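# Unstack one tumbler and stand it upright beside the stack

## Task

Lift one of the four loose tumblers off the stack and set it on the table with its open end facing up, leaving a gap of at least one tumbler's width between it and the stack. The three remaining tumblers must stay stacked with open ends down in their original spot. Everything must stay that way without the robot supporting it. Finally, open the hand and withdraw it.

## Robot and tools

Robot: a single six-joint arm carrying a five-finger right hand. Joint ranges in rad: shoulder pan -3.142 to 3.142, shoulder lift -6.283 to 6.283, elbow 0.000 to 3.142, wrists 1 to 3 each -6.283 to 6.283. The elbow cannot fully straighten.

Frames: the scene frame has its origin on the table top under the arm base, +z up, +y to the left when facing along +x. Results report the hand point's position (m) and orientation (quaternion wxyz) in this frame, plus velocities. The hand point sits 0.05 m in front of the palm, where index pad and thumb tip meet in a pinch. Its own axes: +z along the straightened fingers (fingertips 0.06 to 0.07 m beyond it), +y out of the palm, +x across the palm toward the little finger. A wrist bracket on the little-finger side protrudes 0.03 m past the point along +y and 0.11 m across the palm; it can collide.

The row (14 numbers, each -1 to 1), used by both execute_actions and move: dx, dy, dz, rx, ry, rz, little, ring, middle, index, thumb_bend, thumb_turn, force_limit, speed. The first six are an offset, not a pose: a displacement and rotation vector in the hand point's own axes, counted from the hand point pose shown in the most recent result (or from the current pose if no result has shown it yet, or for a second call inside one reply). Each row is counted from that same base, not from the previous row. 1.0 equals 0.6 m or 180 degrees. Zero offsets pull the arm back to that base; they do not mean hold still. The five finger/thumb numbers are absolute targets: +1 open/straight, -1 fully curled; thumb_turn +1 beside the palm, -1 opposite the fingers. A pinch is roughly index -0.22, thumb_bend -0.75, thumb_turn -0.57. force_limit maps -1..+1 to about 0..10 N fingertip stopping load on closing (0..15 N for thumb motors). speed maps -1..+1 to near zero..full (full travel 0.6 s); use -0.9 or lower for gentle grips. Turn the thumb in front of the palm before reaching the object; a whole-hand wrap fits objects 0.035 to 0.08 m across, lying on the wrist side of the hand point.

execute_actions: {"actions": [...], "pictures": bool}. An empty list just returns state (with pictures). One action: {"rows": [[14 numbers], ...], "steps": n}, up to 15 rows and 1 to 15 steps of 1/30 s each (minimum 6, default 15); the final row repeats to fill the steps. One wait: {"steps": n} up to 300, counted from the previous result including your thinking time.

move: {"target": [14 numbers], "speed": m/s 0.002 to 0.5 (default 0.25; turning capped at twice that in rad/s), "stop_force": N 9 to 40 optional}. Drives the hand point in a straight path to the offset target over 0.5 to 10 s; hand numbers are sent at the start. With stop_force the path halts when push against the motion rises by that amount, then backs off two steps; use it slowly for touching down, not on rotating moves, and omit it when lifting off something. The result adds a move: line with the ending (done, contact, off_target, moving, held, fault), limits (paced = pose clipped, held = steps blocked), and the distance from target.

wait: {"seconds": 0 to 10} lets time pass with no new command. zoom_image: {"camera": one of cam_head_left, cam_head_right, cam_high, cam_low, cam_wrist, "region": [x0, y0, x1, y1]} pixels, at most 504x504. show_instructions: no arguments, shows the reference pages. finished_scene: {"scene": number}, irreversible, grades the scene.

Control details: each step the commanded pose is clipped to 100 mm and 16 degrees from the measured pose, and motion trails commands by about 0.17 s; large moves may need several calls. Results are taken 6 steps before an action ends; those steps run while you reply. The "Hand target" line shows where the controller is currently heading. "pose unreachable" and HELD mark steps altered or blocked by the clearance check.

Hand result lines, six values in row order: hand_measured (position on the target scale), hand_stopped_by (moving, target, force, stalled, fault), hand_load_n (fingertip load, positive when pushed open). A dropped object shows as loads falling near 0. Motors lock when done and hold at least 15 N; resend the same numbers to keep a grip, send more-open targets to release.

Wrist force/torque are in the hand's axes, noisy (offset to about 4 N, noise up to 2.4 N), saturating near 50 N. Joint torques are rough and drifting.

Hazards: the arm is stiff, so aiming even slightly past a firm contact can cause a fault stop (joint torque limit or 150 N external force) freezing the arm for 10 s. Wrist joints tolerate only 24.6 N m. Holding loads heats motors; above 85 °C the brakes engage. Avoid dropping, slamming or shoving the tumblers, toppling the stack, or pushing anything off the table. Loose objects may occasionally get nudged by outside disturbances.

Each tool is called after "Emit:" as name(argument=value, ...), one argument or row to a line, values as JSON.

## Session

Emit:
execute_actions(
  actions=[],
  pictures=true,
)

Scene clock: 0.00 s of 6600.00 s.
end_effector_position=(+0.3319, +0.1983, +0.2649) hand_measured=(+1.000, +1.000, +1.000, +1.000, +1.000, +1.000) hand_load_n=(+0.0, +0.0, +0.0, +0.0, +0.0, +0.0) hand_stopped_by=(target, target, target, target, target, target) hand_force_limit=0.00 hand_speed=-0.80 end_effector_quat_wxyz=(+0.261, +0.383, +0.833, -0.301) end_effector_velocity=(-0.000, -0.000, -0.000) end_effector_angular_velocity=(+0.000, -0.000, -0.000)
Joint positions: [ 0.918 -1.14   2.043  0.596  2.498  0.325]
Joint velocities: [-0.     0.001  0.    -0.001 -0.    -0.   ]
Joint torques (N m, as the arm reports them, + toward a larger angle): no reading
Motor temperatures (°C, as the motors report them): [23 25 22 28 31 31]
Wrist force (N, on the end effector, along its own x y z axes, offset not removed): no reading
Wrist torque (N m, same axes, about the end effector's origin, offset not removed): no reading
Hand target: +0.332, +0.198, +0.265; +0.261, +0.383, +0.833, -0.301
camera_calibration (this result's frames):
cam_wrist: T_world_to_cam=[[0.860486, 0.480717, -0.168747, -0.335172], [0.236179, -0.0829054, 0.968166, -0.319183], [0.451424, -0.872948, -0.184874, 0.200322], [0, 0, 0, 1]] pos_world=[0.273365, 0.309531, 0.289498]

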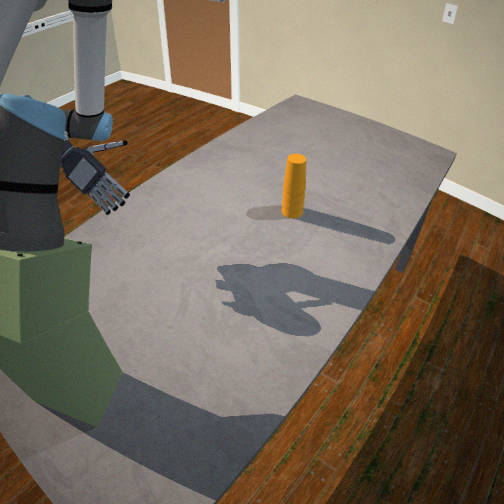

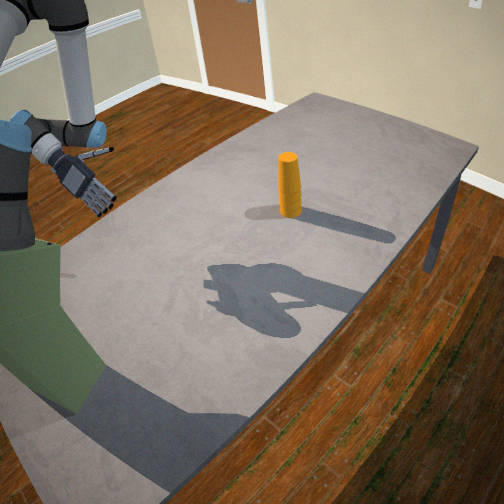

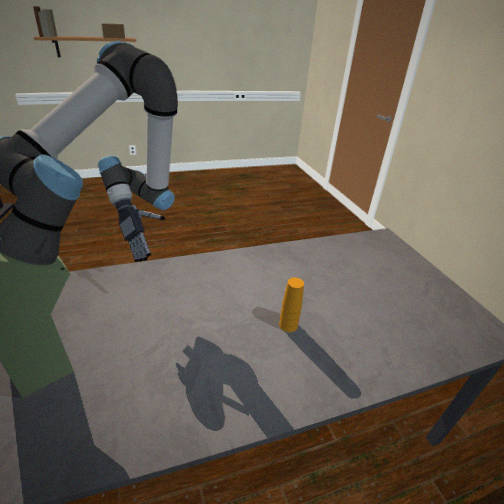

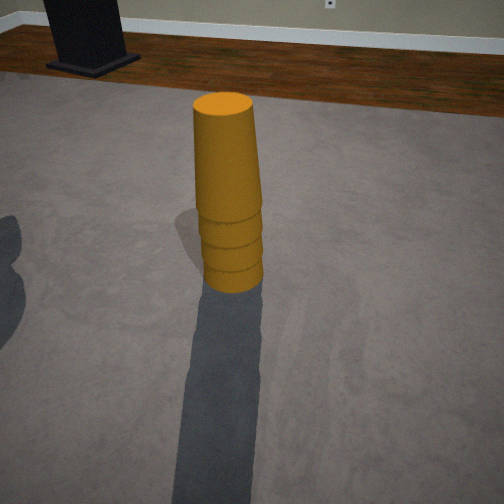

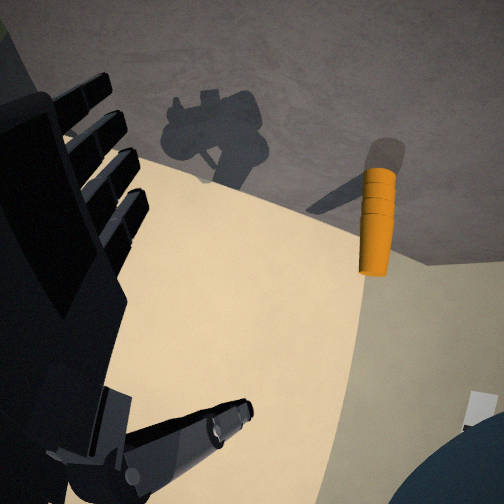

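Emit:
zoom_image(
  camera="cam_low",
  region=[150, 70, 310, 310],
)

Emit:
zoom_image(
  camera="cam_high",
  region=[240, 260, 340, 350],
)

Emit:
zoom_image(
  camera="cam_head_left",
  region=[240, 140, 350, 230],
)

Emit:
zoom_image(
  camera="cam_head_right",
  region=[240, 140, 350, 230],
)

Emit:
zoom_image(
  camera="cam_wrist",
  region=[320, 120, 440, 290],
)

Region (150, 70, 310, 310) of cam_low's 504x504 image, scaled by 2.100, with more detail than that image has.

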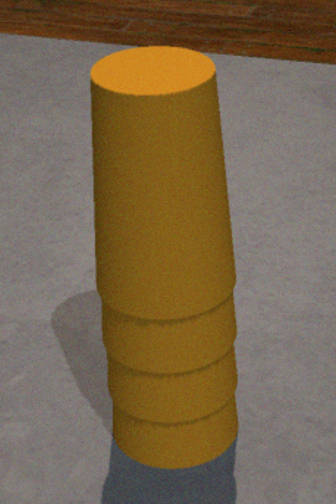

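Region (240, 260, 340, 350) of cam_high's 504x504 image, scaled by 5.040, with more detail than that image has; it fills the top 454 rows of this view, and the rest is white.

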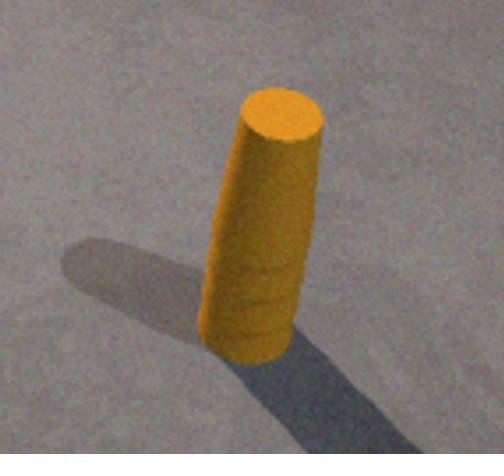

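Region (240, 140, 350, 230) of cam_head_left's 504x504 image, scaled by 4.582, with more detail than that image has; it fills the top 412 rows of this view, and the rest is white.

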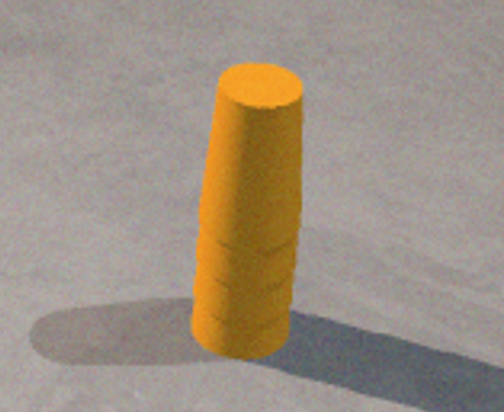

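Region (240, 140, 350, 230) of cam_head_right's 504x504 image, scaled by 4.582, with more detail than that image has; it fills the top 412 rows of this view, and the rest is white.

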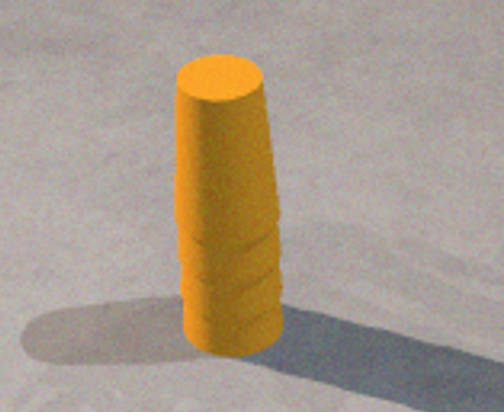

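Region (320, 120, 440, 290) of cam_wrist's 504x504 image, scaled by 2.965, with more detail than that image has; it fills the left 356 columns of this view, and the rest is white.

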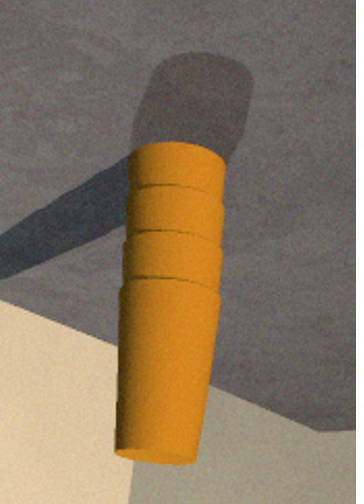

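Emit:
move(
  target=[-0.3449, 0.1815, 0.5174, -0.3336, -0.2789, -0.04, 1, 1, 1, 1, 1, -1, 0.0, 0.3],
  speed=0.4,
)

Scene clock: 15.93 s of 6600.00 s.
end_effector_position=(+0.5997, -0.0628, +0.1583) hand_measured=(+1.000, +1.000, +1.000, +1.000, +1.000, -1.000) hand_load_n=(+0.0, +0.0, +0.0, +0.0, +0.0, +0.0) hand_stopped_by=(target, target, target, target, target, target) hand_force_limit=0.00 hand_speed=0.30 end_effector_quat_wxyz=(+0.707, -0.001, +0.707, -0.001) end_effector_velocity=(+0.002, -0.001, -0.001) end_effector_angular_velocity=(+0.002, -0.006, +0.007)
Joint positions: [-0.347 -0.655  2.125 -2.093  1.249 -1.062]
Joint velocities: [-0.001  0.005 -0.009 -0.004 -0.004  0.005]
Joint torques (N m, as the arm reports them, + toward a larger angle): [-24.93 -21.7   -4.5   -3.82  -2.14   1.54]
Motor temperatures (°C, as the motors report them): [23 25 22 28 31 31]
Wrist force (N, on the end effector, along its own x y z axes, offset not removed): [0.6 1.1 0.2]
Wrist torque (N m, same axes, about the end effector's origin, offset not removed): [0.05 0.04 0.01]
Hand target: +0.600, -0.063, +0.158; +0.707, -0.001, +0.707, -0.001
Off the commanded pose: 0.001 m, 0 deg.
Kept back: nothing.
After step 90, 10.50 s passed at rest.
move: done; limits=paced
camera_calibration (this result's frames):
cam_wrist: T_world_to_cam=[[-0.0460671, 0.988523, 0.143876, 0.0679574], [-0.554382, -0.145112, 0.819514, 0.192878], [0.830986, -0.0420096, 0.554705, -0.460746], [0, 0, 0, 1]] pos_world=[0.492933, -0.0585442, 0.0877344]

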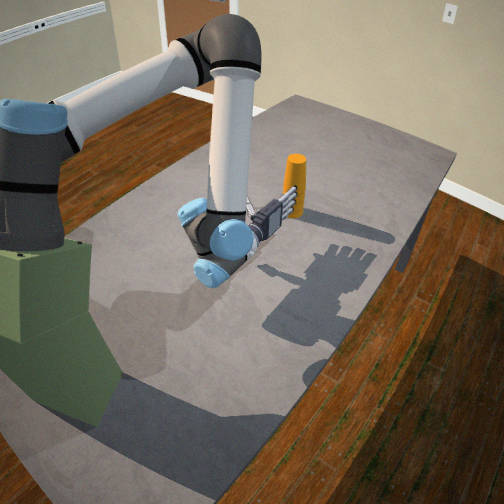

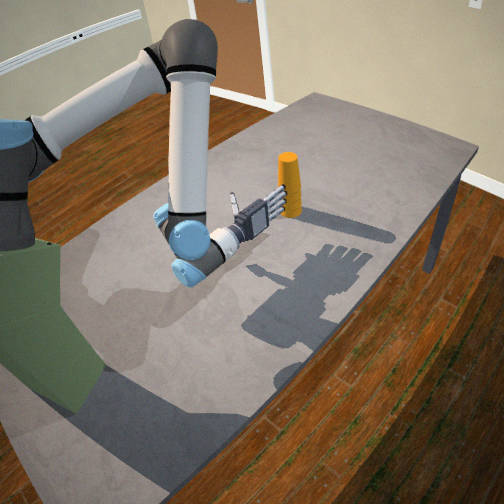

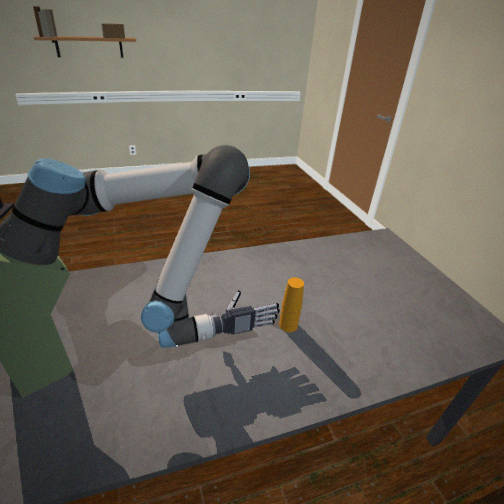

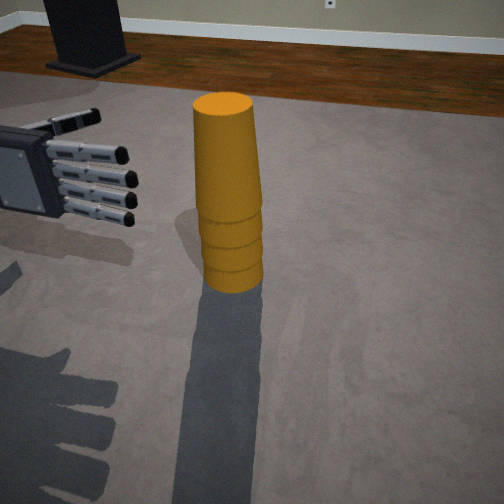

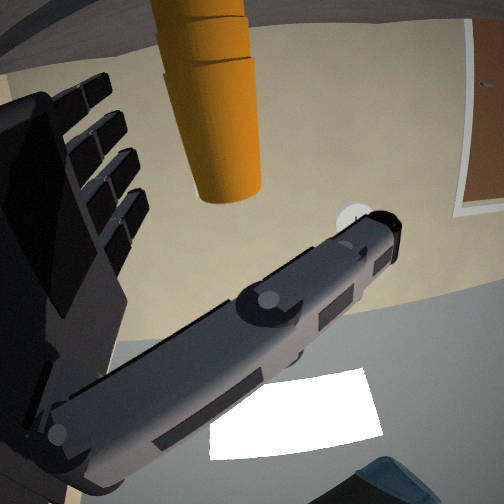

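Emit:
zoom_image(
  camera="cam_wrist",
  region=[130, 0, 300, 220],
)

Region (130, 0, 300, 220) of cam_wrist's 504x504 image, scaled by 2.291, with more detail than that image has; it fills the left 389 columns of this view, and the rest is white.

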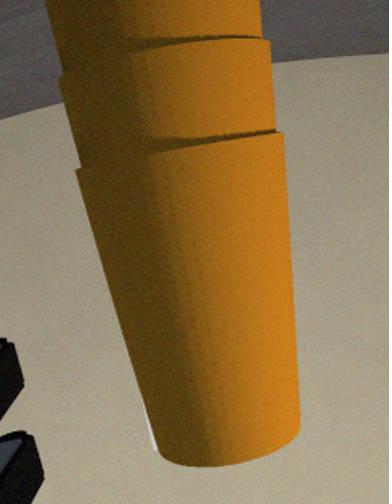

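Emit:
zoom_image(
  camera="cam_low",
  region=[30, 80, 280, 300],
)

Region (30, 80, 280, 300) of cam_low's 504x504 image, scaled by 2.016, with more detail than that image has; it fills the top 444 rows of this view, and the rest is white.

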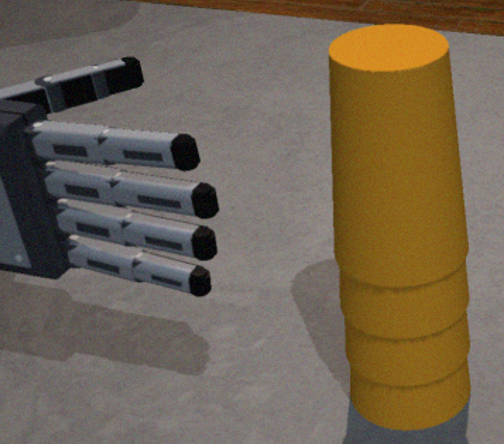

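Emit:
move(
  target=[0.0033, -0.0033, 0.25, 0, 0, 0, 1, 1, 1, 1, 1, -1, 0.0, 0.3],
  speed=0.2,
)

Scene clock: 22.17 s of 6600.00 s.
end_effector_position=(+0.7496, -0.0648, +0.1565) hand_measured=(+1.000, +1.000, +1.000, +1.000, +1.000, -1.000) hand_load_n=(+0.0, +0.0, +0.0, +0.0, +0.0, +0.0) hand_stopped_by=(target, target, target, target, target, target) hand_force_limit=0.00 hand_speed=0.30 end_effector_quat_wxyz=(+0.707, -0.001, +0.707, -0.001) end_effector_velocity=(+0.002, -0.000, -0.001) end_effector_angular_velocity=(+0.000, +0.001, -0.000)
Joint positions: [-0.263 -0.75   1.795 -1.653  1.318 -1.112]
Joint velocities: [ 0.001  0.002 -0.005  0.005  0.001 -0.   ]
Joint torques (N m, as the arm reports them, + toward a larger angle): [ -4.13 -27.85 -14.39   1.18   3.6   -1.44]
Motor temperatures (°C, as the motors report them): [23 25 22 28 31 31]
Wrist force (N, on the end effector, along its own x y z axes, offset not removed): [0.2 2.7 0.3]
Wrist torque (N m, same axes, about the end effector's origin, offset not removed): [0.31 0.18 -0.03]
Hand target: +0.750, -0.065, +0.156; +0.707, -0.001, +0.707, -0.001
Off the commanded pose: 0.000 m, 0 deg.
Kept back: nothing.
After step 90, 1.93 s passed at rest.
move: done
camera_calibration (this result's frames):
cam_wrist: T_world_to_cam=[[-0.0460461, 0.988507, 0.143989, 0.0770404], [-0.55448, -0.14519, 0.819434, 0.277258], [0.830922, -0.0421072, 0.554793, -0.584385], [0, 0, 0, 1]] pos_world=[0.64286, -0.0605069, 0.0859256]

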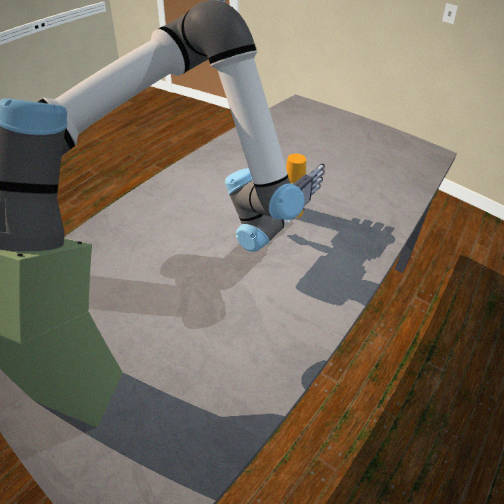

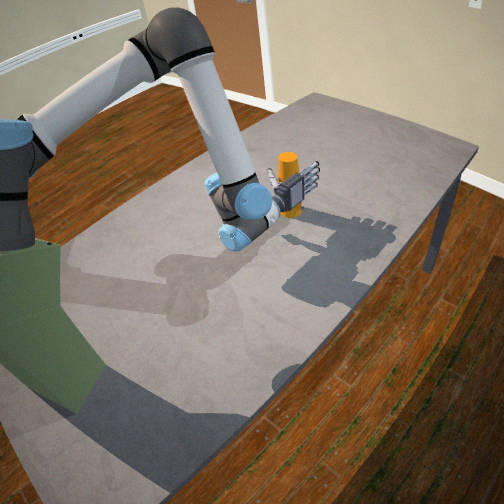

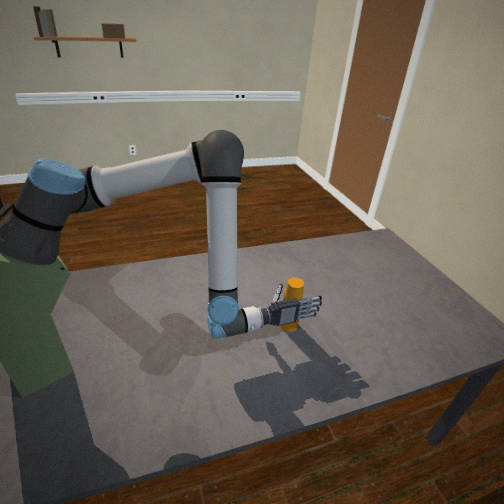

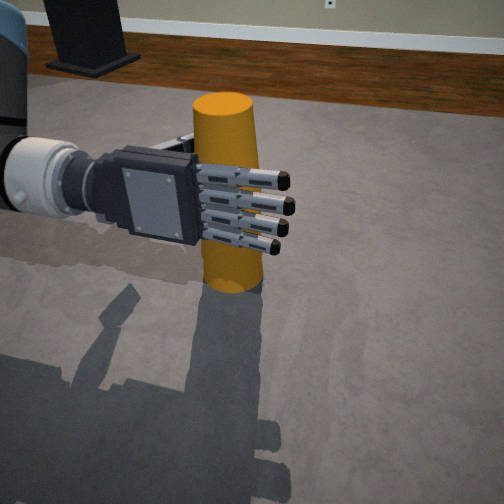

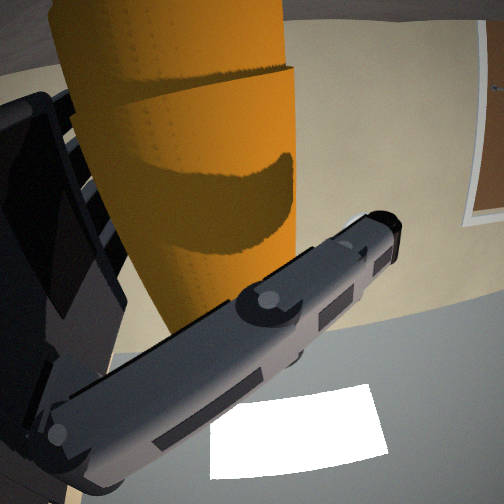

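Emit:
execute_actions(
  actions=[
    {"rows": [[0,0,0.004,0,0,0,1,-1,-1,-1,1,-1,0.0,0.0],[0,0,0.008,0,0,0,1,-1,-1,-1,1,-1,0.0,0.0],[0,0,0.012,0,0,0,1,-1,-1,-1,1,-1,0.0,0.0],[0,0,0.016,0,0,0,1,-1,-1,-1,1,-1,0.0,0.0],[0,0,0.020,0,0,0,1,-1,-1,-1,1,-1,0.0,0.0],[0,0,0.024,0,0,0,1,-1,-1,-1,1,-1,0.0,0.0],[0,0,0.0267,0,0,0,1,-1,-1,-1,1,-1,0.0,0.0],[0,0,0.0267,0,0,0,1,-1,-1,-1,1,-1,0.0,0.0],[0,0,0.0267,0,0,0,1,-1,-1,-1,1,-1,0.0,0.0],[0,0,0.0267,0,0,0,1,-1,-1,-1,1,-1,0.0,0.0],[0,0,0.0267,0,0,0,1,-1,-1,-1,1,-1,0.0,0.0],[0,0,0.0267,0,0,0,1,-1,-1,-1,-1,-1,0.0,-0.5]], "steps": 15},
  ],
  pictures=false,
)

Emit:
execute_actions(
  actions=[
    {"rows": [[0,0,0,0,0,0,1,-1,-1,-1,-1,-1,0.0,-0.5]], "steps": 15},
  ],
  pictures=true,
)

Scene clock: 24.53 s of 6600.00 s.
end_effector_position=(+0.7616, -0.0647, +0.1567) hand_measured=(+1.000, +0.672, +0.672, +0.672, +1.000, -1.000) hand_load_n=(+0.0, +0.0, +0.0, +0.0, +0.0, +0.0) hand_stopped_by=(target, moving, moving, moving, target, target) hand_force_limit=0.00 hand_speed=0.00 end_effector_quat_wxyz=(+0.707, -0.001, +0.707, -0.001) end_effector_velocity=(+0.042, +0.000, +0.001) end_effector_angular_velocity=(-0.001, -0.001, +0.001)
Joint positions: [-0.258 -0.751  1.765 -1.621  1.322 -1.115]
Joint velocities: [ 0.018 -0.002 -0.108  0.111  0.014 -0.011]
Joint torques (N m, as the arm reports them, + toward a larger angle): [ -5.04 -53.3  -12.21   1.38   3.62  -0.94]
Motor temperatures (°C, as the motors report them): [23 25 22 28 31 31]
Wrist force (N, on the end effector, along its own x y z axes, offset not removed): [0.2 1.0 0.5]
Wrist torque (N m, same axes, about the end effector's origin, offset not removed): [0.13 0.18 -0.01]
Steps of this call (steps 1 to 62: nothing new was sent; steps 63 to 71: the first 9 steps of this action). Readings (end_effector_position | what the end effector reports):
63: (+0.7498, -0.0648, +0.1564) | hand_measured=(+1.000, +1.000, +1.000, +1.000, +1.000, -1.000) hand_load_n=(+0.0, +0.0, +0.0, +0.0, +0.0, +0.0) hand_stopped_by=(target, moving, moving, moving, target, target) hand_force_limit=0.00 hand_speed=0.00
64: (+0.7502, -0.0648, +0.1564) | hand_measured=(+1.000, +1.000, +1.000, +1.000, +1.000, -1.000) hand_load_n=(+0.0, +0.0, +0.0, +0.0, +0.0, +0.0) hand_stopped_by=(target, moving, moving, moving, target, target) hand_force_limit=0.00 hand_speed=0.00
66: (+0.7524, -0.0648, +0.1563) | hand_measured=(+1.000, +0.950, +0.950, +0.950, +1.000, -1.000) hand_load_n=(+0.0, +0.0, +0.0, +0.0, +0.0, +0.0) hand_stopped_by=(target, moving, moving, moving, target, target) hand_force_limit=0.00 hand_speed=0.00
70: (+0.7599, -0.0647, +0.1566) | hand_measured=(+1.000, +0.728, +0.728, +0.728, +1.000, -1.000) hand_load_n=(+0.0, +0.0, +0.0, +0.0, +0.0, +0.0) hand_stopped_by=(target, moving, moving, moving, target, target) hand_force_limit=0.00 hand_speed=0.00
71: the state above

Scene clock: 25.03 s of 6600.00 s.
end_effector_position=(+0.7654, -0.0647, +0.1567) hand_measured=(+1.000, +0.170, +0.170, +0.170, +0.826, -1.000) hand_load_n=(+0.0, +0.0, +0.0, +0.0, +0.5, +0.5) hand_stopped_by=(target, moving, moving, moving, moving, target) hand_force_limit=0.00 hand_speed=-0.50 end_effector_quat_wxyz=(+0.707, -0.001, +0.707, -0.001) end_effector_velocity=(+0.000, +0.000, +0.001) end_effector_angular_velocity=(-0.000, -0.002, +0.001)
Joint positions: [-0.256 -0.751  1.755 -1.611  1.323 -1.116]
Joint velocities: [-0.    -0.    -0.    -0.003 -0.     0.   ]
Joint torques (N m, as the arm reports them, + toward a larger angle): [-13.58 -42.12   8.55  -3.32   2.73  -0.74]
Motor temperatures (°C, as the motors report them): [23 25 22 28 31 31]
Wrist force (N, on the end effector, along its own x y z axes, offset not removed): [1.2 1.8 -0.7]
Wrist torque (N m, same axes, about the end effector's origin, offset not removed): [0.08 -0.06 0.05]
Off your previous action's commanded pose: 0.000 m, 0 deg at its last step (step 6 of this call).
Steps of this call (steps 1 to 6: the last 6 steps of your previous action; steps 7 to 15: the first 9 steps of this action, its rows measured from where the robot was after step 6). Readings (end_effector_position | what the end effector reports):
6: (+0.7652, -0.0647, +0.1567) | hand_measured=(+1.000, +0.420, +0.420, +0.420, +0.984, -1.000) hand_load_n=(+0.0, +0.0, +0.0, +0.0, +0.0, +0.0) hand_stopped_by=(target, moving, moving, moving, moving, target) hand_force_limit=0.00 hand_speed=-0.50
7: (+0.7654, -0.0647, +0.1567) | hand_measured=(+1.000, +0.392, +0.392, +0.392, +0.966, -1.000) hand_load_n=(+0.0, +0.0, +0.0, +0.0, +0.0, +0.0) hand_stopped_by=(target, moving, moving, moving, moving, target) hand_force_limit=0.00 hand_speed=-0.50
8: (+0.7654, -0.0647, +0.1567) | hand_measured=(+1.000, +0.364, +0.364, +0.364, +0.950, -1.000) hand_load_n=(+0.0, +0.0, +0.0, +0.0, +0.0, +0.0) hand_stopped_by=(target, moving, moving, moving, moving, target) hand_force_limit=0.00 hand_speed=-0.50
10: (+0.7654, -0.0647, +0.1567) | hand_measured=(+1.000, +0.308, +0.308, +0.308, +0.914, -1.000) hand_load_n=(+0.0, +0.0, +0.0, +0.0, +0.0, +0.0) hand_stopped_by=(target, moving, moving, moving, moving, target) hand_force_limit=0.00 hand_speed=-0.50
14: (+0.7654, -0.0647, +0.1567) | hand_measured=(+1.000, +0.198, +0.198, +0.198, +0.844, -1.000) hand_load_n=(+0.0, +0.0, +0.0, +0.0, +0.5, +0.5) hand_stopped_by=(target, moving, moving, moving, moving, target) hand_force_limit=0.00 hand_speed=-0.50
15: the state above
camera_calibration (this result's frames):
cam_wrist: T_world_to_cam=[[-0.0463019, 0.988512, 0.143873, 0.07789], [-0.554789, -0.145219, 0.81922, 0.286125], [0.830702, -0.0418876, 0.555139, -0.597473], [0, 0, 0, 1]] pos_world=[0.658667, -0.0604711, 0.0860756]

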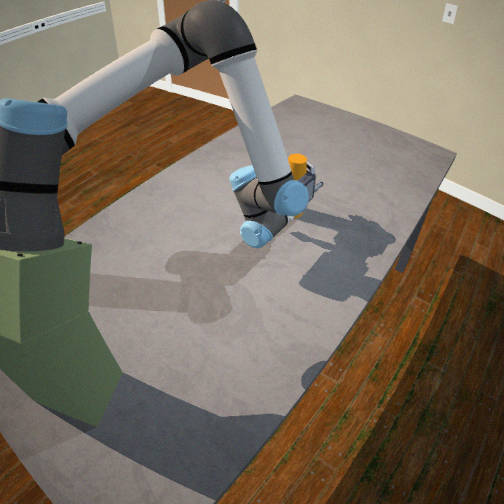

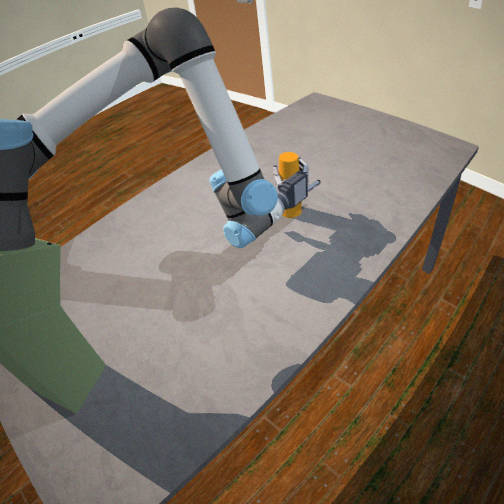

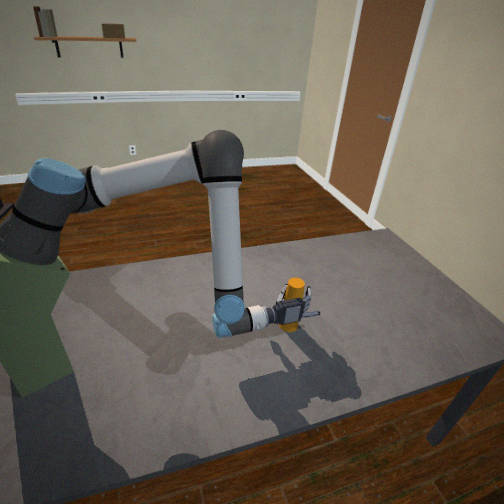

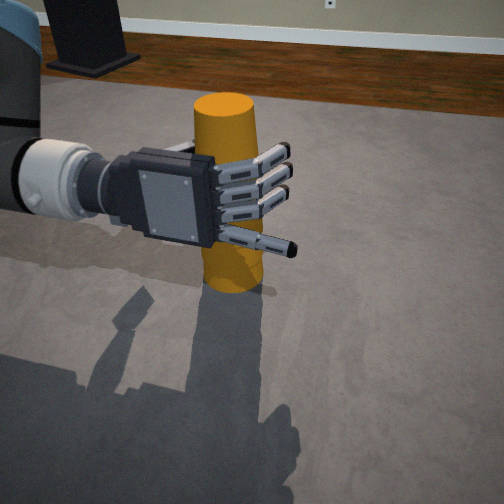

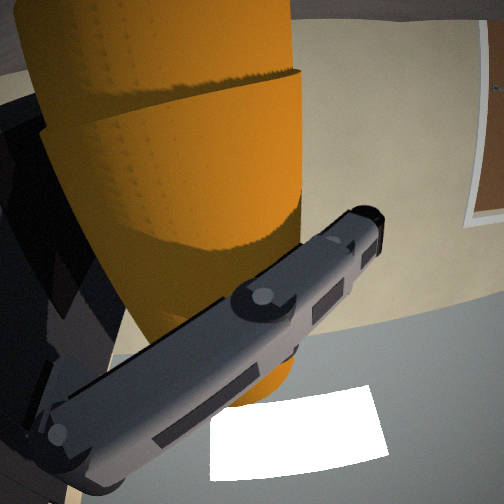

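Emit:
execute_actions(
  actions=[
    {"steps": 20},
  ],
  pictures=true,
)

Scene clock: 25.70 s of 6600.00 s.
end_effector_position=(+0.7652, -0.0647, +0.1567) hand_measured=(+1.000, -0.106, -0.134, -0.162, +0.652, -1.000) hand_load_n=(+0.0, +6.5, +6.0, +7.5, +12.0, +4.0) hand_stopped_by=(target, force, force, force, force, target) hand_force_limit=0.00 hand_speed=-0.50 end_effector_quat_wxyz=(+0.707, -0.001, +0.707, -0.001) end_effector_velocity=(-0.000, -0.000, -0.000) end_effector_angular_velocity=(+0.000, +0.001, -0.001)
Joint positions: [-0.256 -0.751  1.755 -1.611  1.323 -1.116]
Joint velocities: [-0.     0.     0.     0.001  0.    -0.   ]
Joint torques (N m, as the arm reports them, + toward a larger angle): [-26.18 -42.08   7.87  -3.73   0.18   0.94]
Motor temperatures (°C, as the motors report them): [23 25 22 28 31 31]
Wrist force (N, on the end effector, along its own x y z axes, offset not removed): [0.2 2.2 -0.1]
Wrist torque (N m, same axes, about the end effector's origin, offset not removed): [0.17 0.21 0.00]
Hand target: +0.765, -0.065, +0.157; +0.707, -0.001, +0.707, -0.001
Off the commanded pose: 0.000 m, 0 deg.
Kept back: nothing.
Steps of this call (steps 1 to 6: the last 6 steps of your previous action; steps 7 to 20: nothing new was sent). Readings (end_effector_position | what the end effector reports):
1: (+0.7654, -0.0647, +0.1567) | hand_measured=(+1.000, +0.142, +0.142, +0.142, +0.810, -1.000) hand_load_n=(+0.0, +0.0, +0.0, +0.0, +0.5, +1.0) hand_stopped_by=(target, moving, moving, moving, moving, target) hand_force_limit=0.00 hand_speed=-0.50
2: (+0.7654, -0.0647, +0.1567) | hand_measured=(+1.000, +0.114, +0.114, +0.114, +0.792, -1.000) hand_load_n=(+0.0, +0.0, +0.0, +0.0, +0.5, +1.0) hand_stopped_by=(target, moving, moving, moving, moving, target) hand_force_limit=0.00 hand_speed=-0.50
4: (+0.7653, -0.0647, +0.1567) | hand_measured=(+1.000, +0.058, +0.058, +0.058, +0.756, -1.000) hand_load_n=(+0.0, +0.0, +0.0, +0.0, +0.5, +1.0) hand_stopped_by=(target, moving, moving, moving, moving, target) hand_force_limit=0.00 hand_speed=-0.50
8: (+0.7653, -0.0647, +0.1567) | hand_measured=(+1.000, -0.052, -0.052, -0.052, +0.686, -1.000) hand_load_n=(+0.0, +1.0, +0.0, +0.0, +1.0, +1.0) hand_stopped_by=(target, moving, moving, moving, moving, target) hand_force_limit=0.00 hand_speed=-0.50
20: the state above
camera_calibration (this result's frames):
cam_wrist: T_world_to_cam=[[-0.0461087, 0.988514, 0.143923, 0.0777604], [-0.554622, -0.145162, 0.819343, 0.285932], [0.830824, -0.042044, 0.554945, -0.59737], [0, 0, 0, 1]] pos_world=[0.658479, -0.0604765, 0.0860399]

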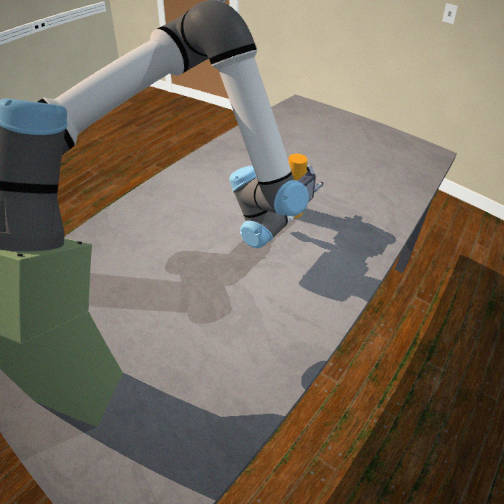

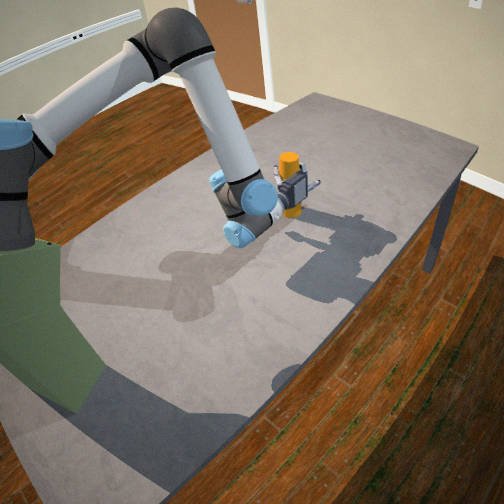

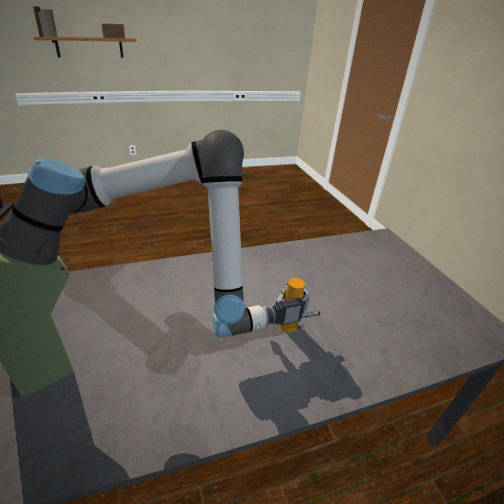

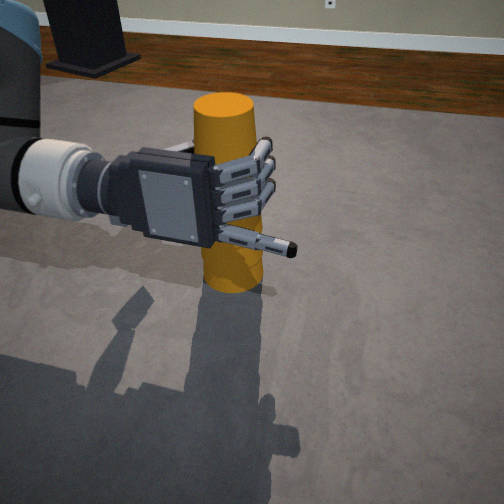

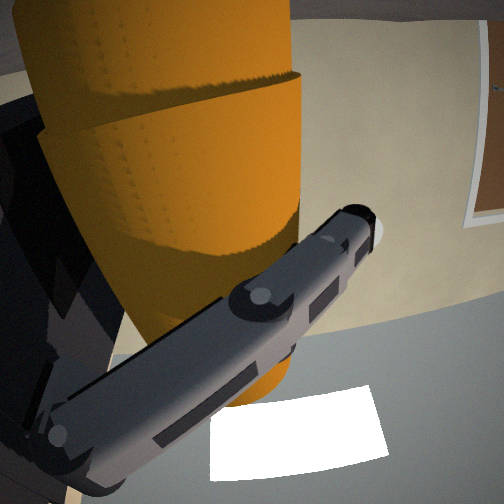

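Emit:
move(
  target=[-0.2167, 0, 0, 0, 0, 0, 1, -1, -1, -1, -1, -1, 0.0, -0.5],
  speed=0.2,
)

Scene clock: 34.30 s of 6600.00 s.
end_effector_position=(+0.7652, -0.0645, +0.2865) hand_measured=(+1.000, -0.106, -0.134, -0.162, +0.652, -1.000) hand_load_n=(+0.0, +6.5, +6.0, +7.5, +12.0, +4.0) hand_stopped_by=(target, force, force, force, force, target) hand_force_limit=0.00 hand_speed=-0.50 end_effector_quat_wxyz=(+0.707, -0.001, +0.707, -0.001) end_effector_velocity=(-0.000, -0.000, +0.001) end_effector_angular_velocity=(+0.001, +0.002, -0.001)
Joint positions: [-0.363 -1.054  1.955 -1.527  1.236 -1.052]
Joint velocities: [-0.002 -0.004  0.002  0.003 -0.002  0.001]
Joint torques (N m, as the arm reports them, + toward a larger angle): [-25.61 -50.35   3.74   1.13  -2.1    1.37]
Motor temperatures (°C, as the motors report them): [23 25 22 28 31 31]
Wrist force (N, on the end effector, along its own x y z axes, offset not removed): [0.6 -1.1 0.0]
Wrist torque (N m, same axes, about the end effector's origin, offset not removed): [-0.25 0.16 -0.06]
Hand target: +0.765, -0.065, +0.287; +0.707, -0.001, +0.707, -0.001
Off the commanded pose: 0.000 m, 0 deg.
Kept back: nothing.
After step 90, 4.40 s passed at rest.
move: done
camera_calibration (this result's frames):
cam_wrist: T_world_to_cam=[[-0.0461699, 0.988532, 0.14378, 0.0589568], [-0.554555, -0.145082, 0.819403, 0.179482], [0.830866, -0.0419023, 0.554893, -0.669449], [0, 0, 0, 1]] pos_world=[0.658477, -0.0602927, 0.215928]

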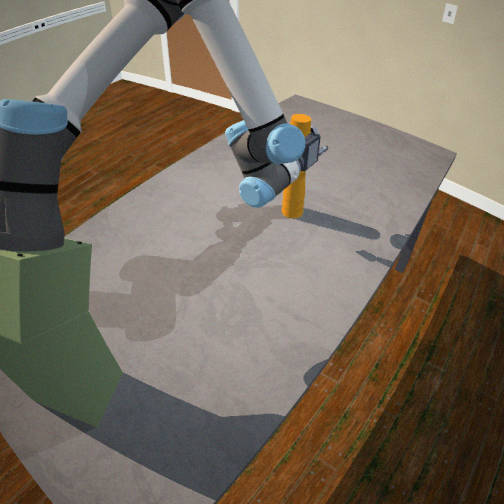

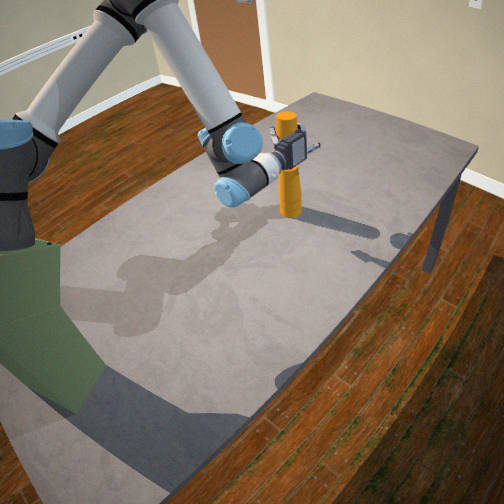

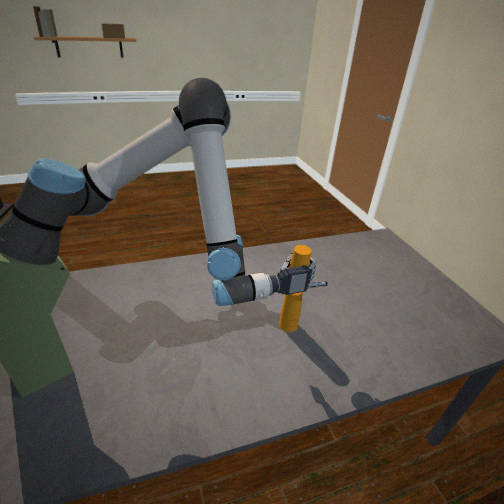

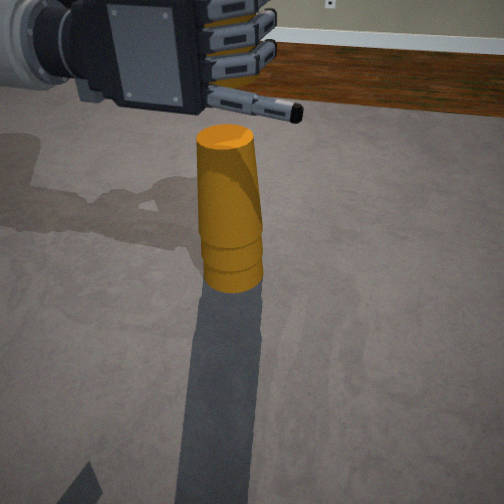

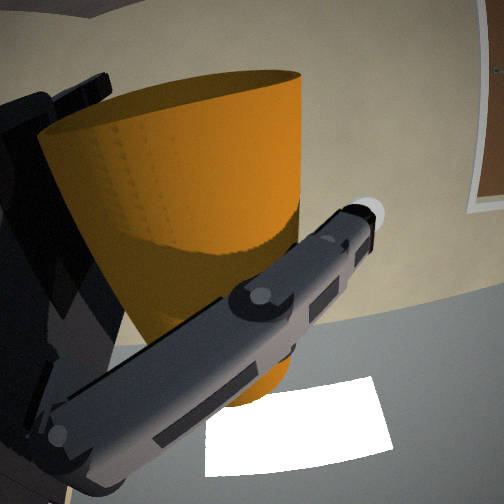

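Emit:
move(
  target=[0.3775, -0.2008, -0.2667, 0, 0, -0.995, 1, -1, -1, -1, -1, -1, 0.0, -0.5],
  speed=0.5,
)

Scene clock: 38.27 s of 6600.00 s.
end_effector_position=(+0.6051, -0.1853, +0.0602) hand_measured=(+1.000, -0.106, -0.134, -0.162, +0.652, -1.000) hand_load_n=(+0.0, +6.0, +6.0, +7.5, +12.0, +4.5) hand_stopped_by=(target, force, force, force, force, target) hand_force_limit=0.00 hand_speed=-0.50 end_effector_quat_wxyz=(-0.005, +0.707, -0.005, +0.707) end_effector_velocity=(+0.000, -0.000, -0.001) end_effector_angular_velocity=(-0.011, -0.002, +0.000)
Joint positions: [-0.311 -0.578  2.033 -2.071  1.278 -4.209]
Joint velocities: [ 0.002  0.004 -0.004 -0.001  0.002 -0.011]
Joint torques (N m, as the arm reports them, + toward a larger angle): [ -4.27 -22.98  -4.22  -4.22   3.73  -1.36]
Motor temperatures (°C, as the motors report them): [23 25 22 28 31 31]
Wrist force (N, on the end effector, along its own x y z axes, offset not removed): [-0.1 2.1 0.1]
Wrist torque (N m, same axes, about the end effector's origin, offset not removed): [0.26 0.14 -0.02]
Hand target: +0.605, -0.185, +0.060; -0.004, +0.707, -0.005, +0.707
Off the commanded pose: 0.000 m, 0 deg.
Kept back: nothing.
move: done
camera_calibration (this result's frames):
cam_wrist: T_world_to_cam=[[-0.0472823, -0.985927, -0.160349, -0.143435], [-0.553855, 0.159469, -0.817199, 0.41319], [0.831269, 0.050171, -0.553601, -0.332325], [0, 0, 0, 1]] pos_world=[0.498317, -0.190634, 0.130684]

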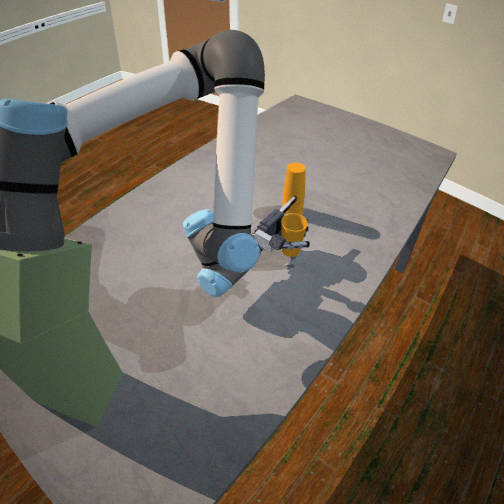

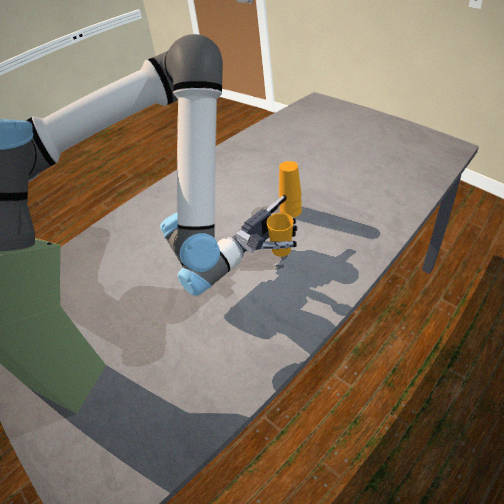

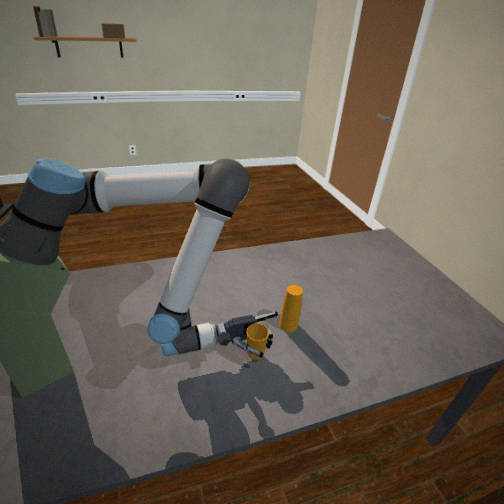

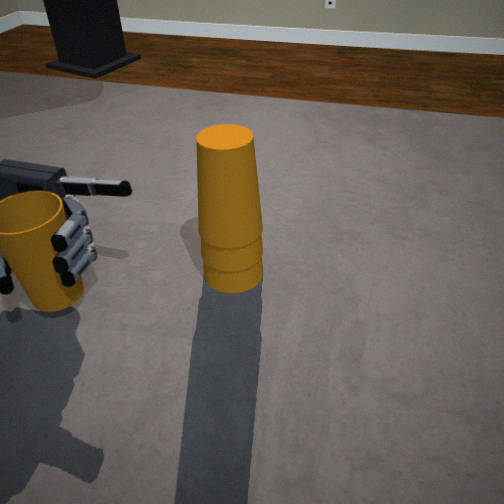

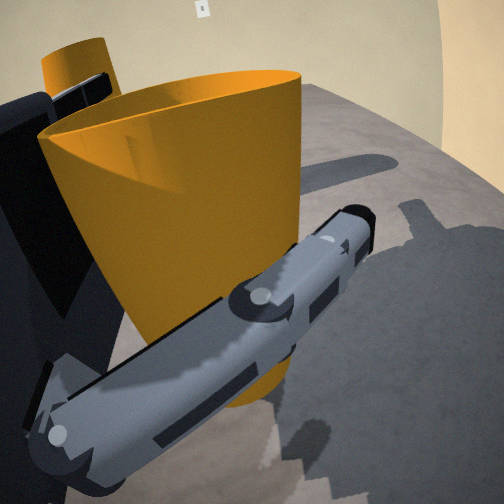

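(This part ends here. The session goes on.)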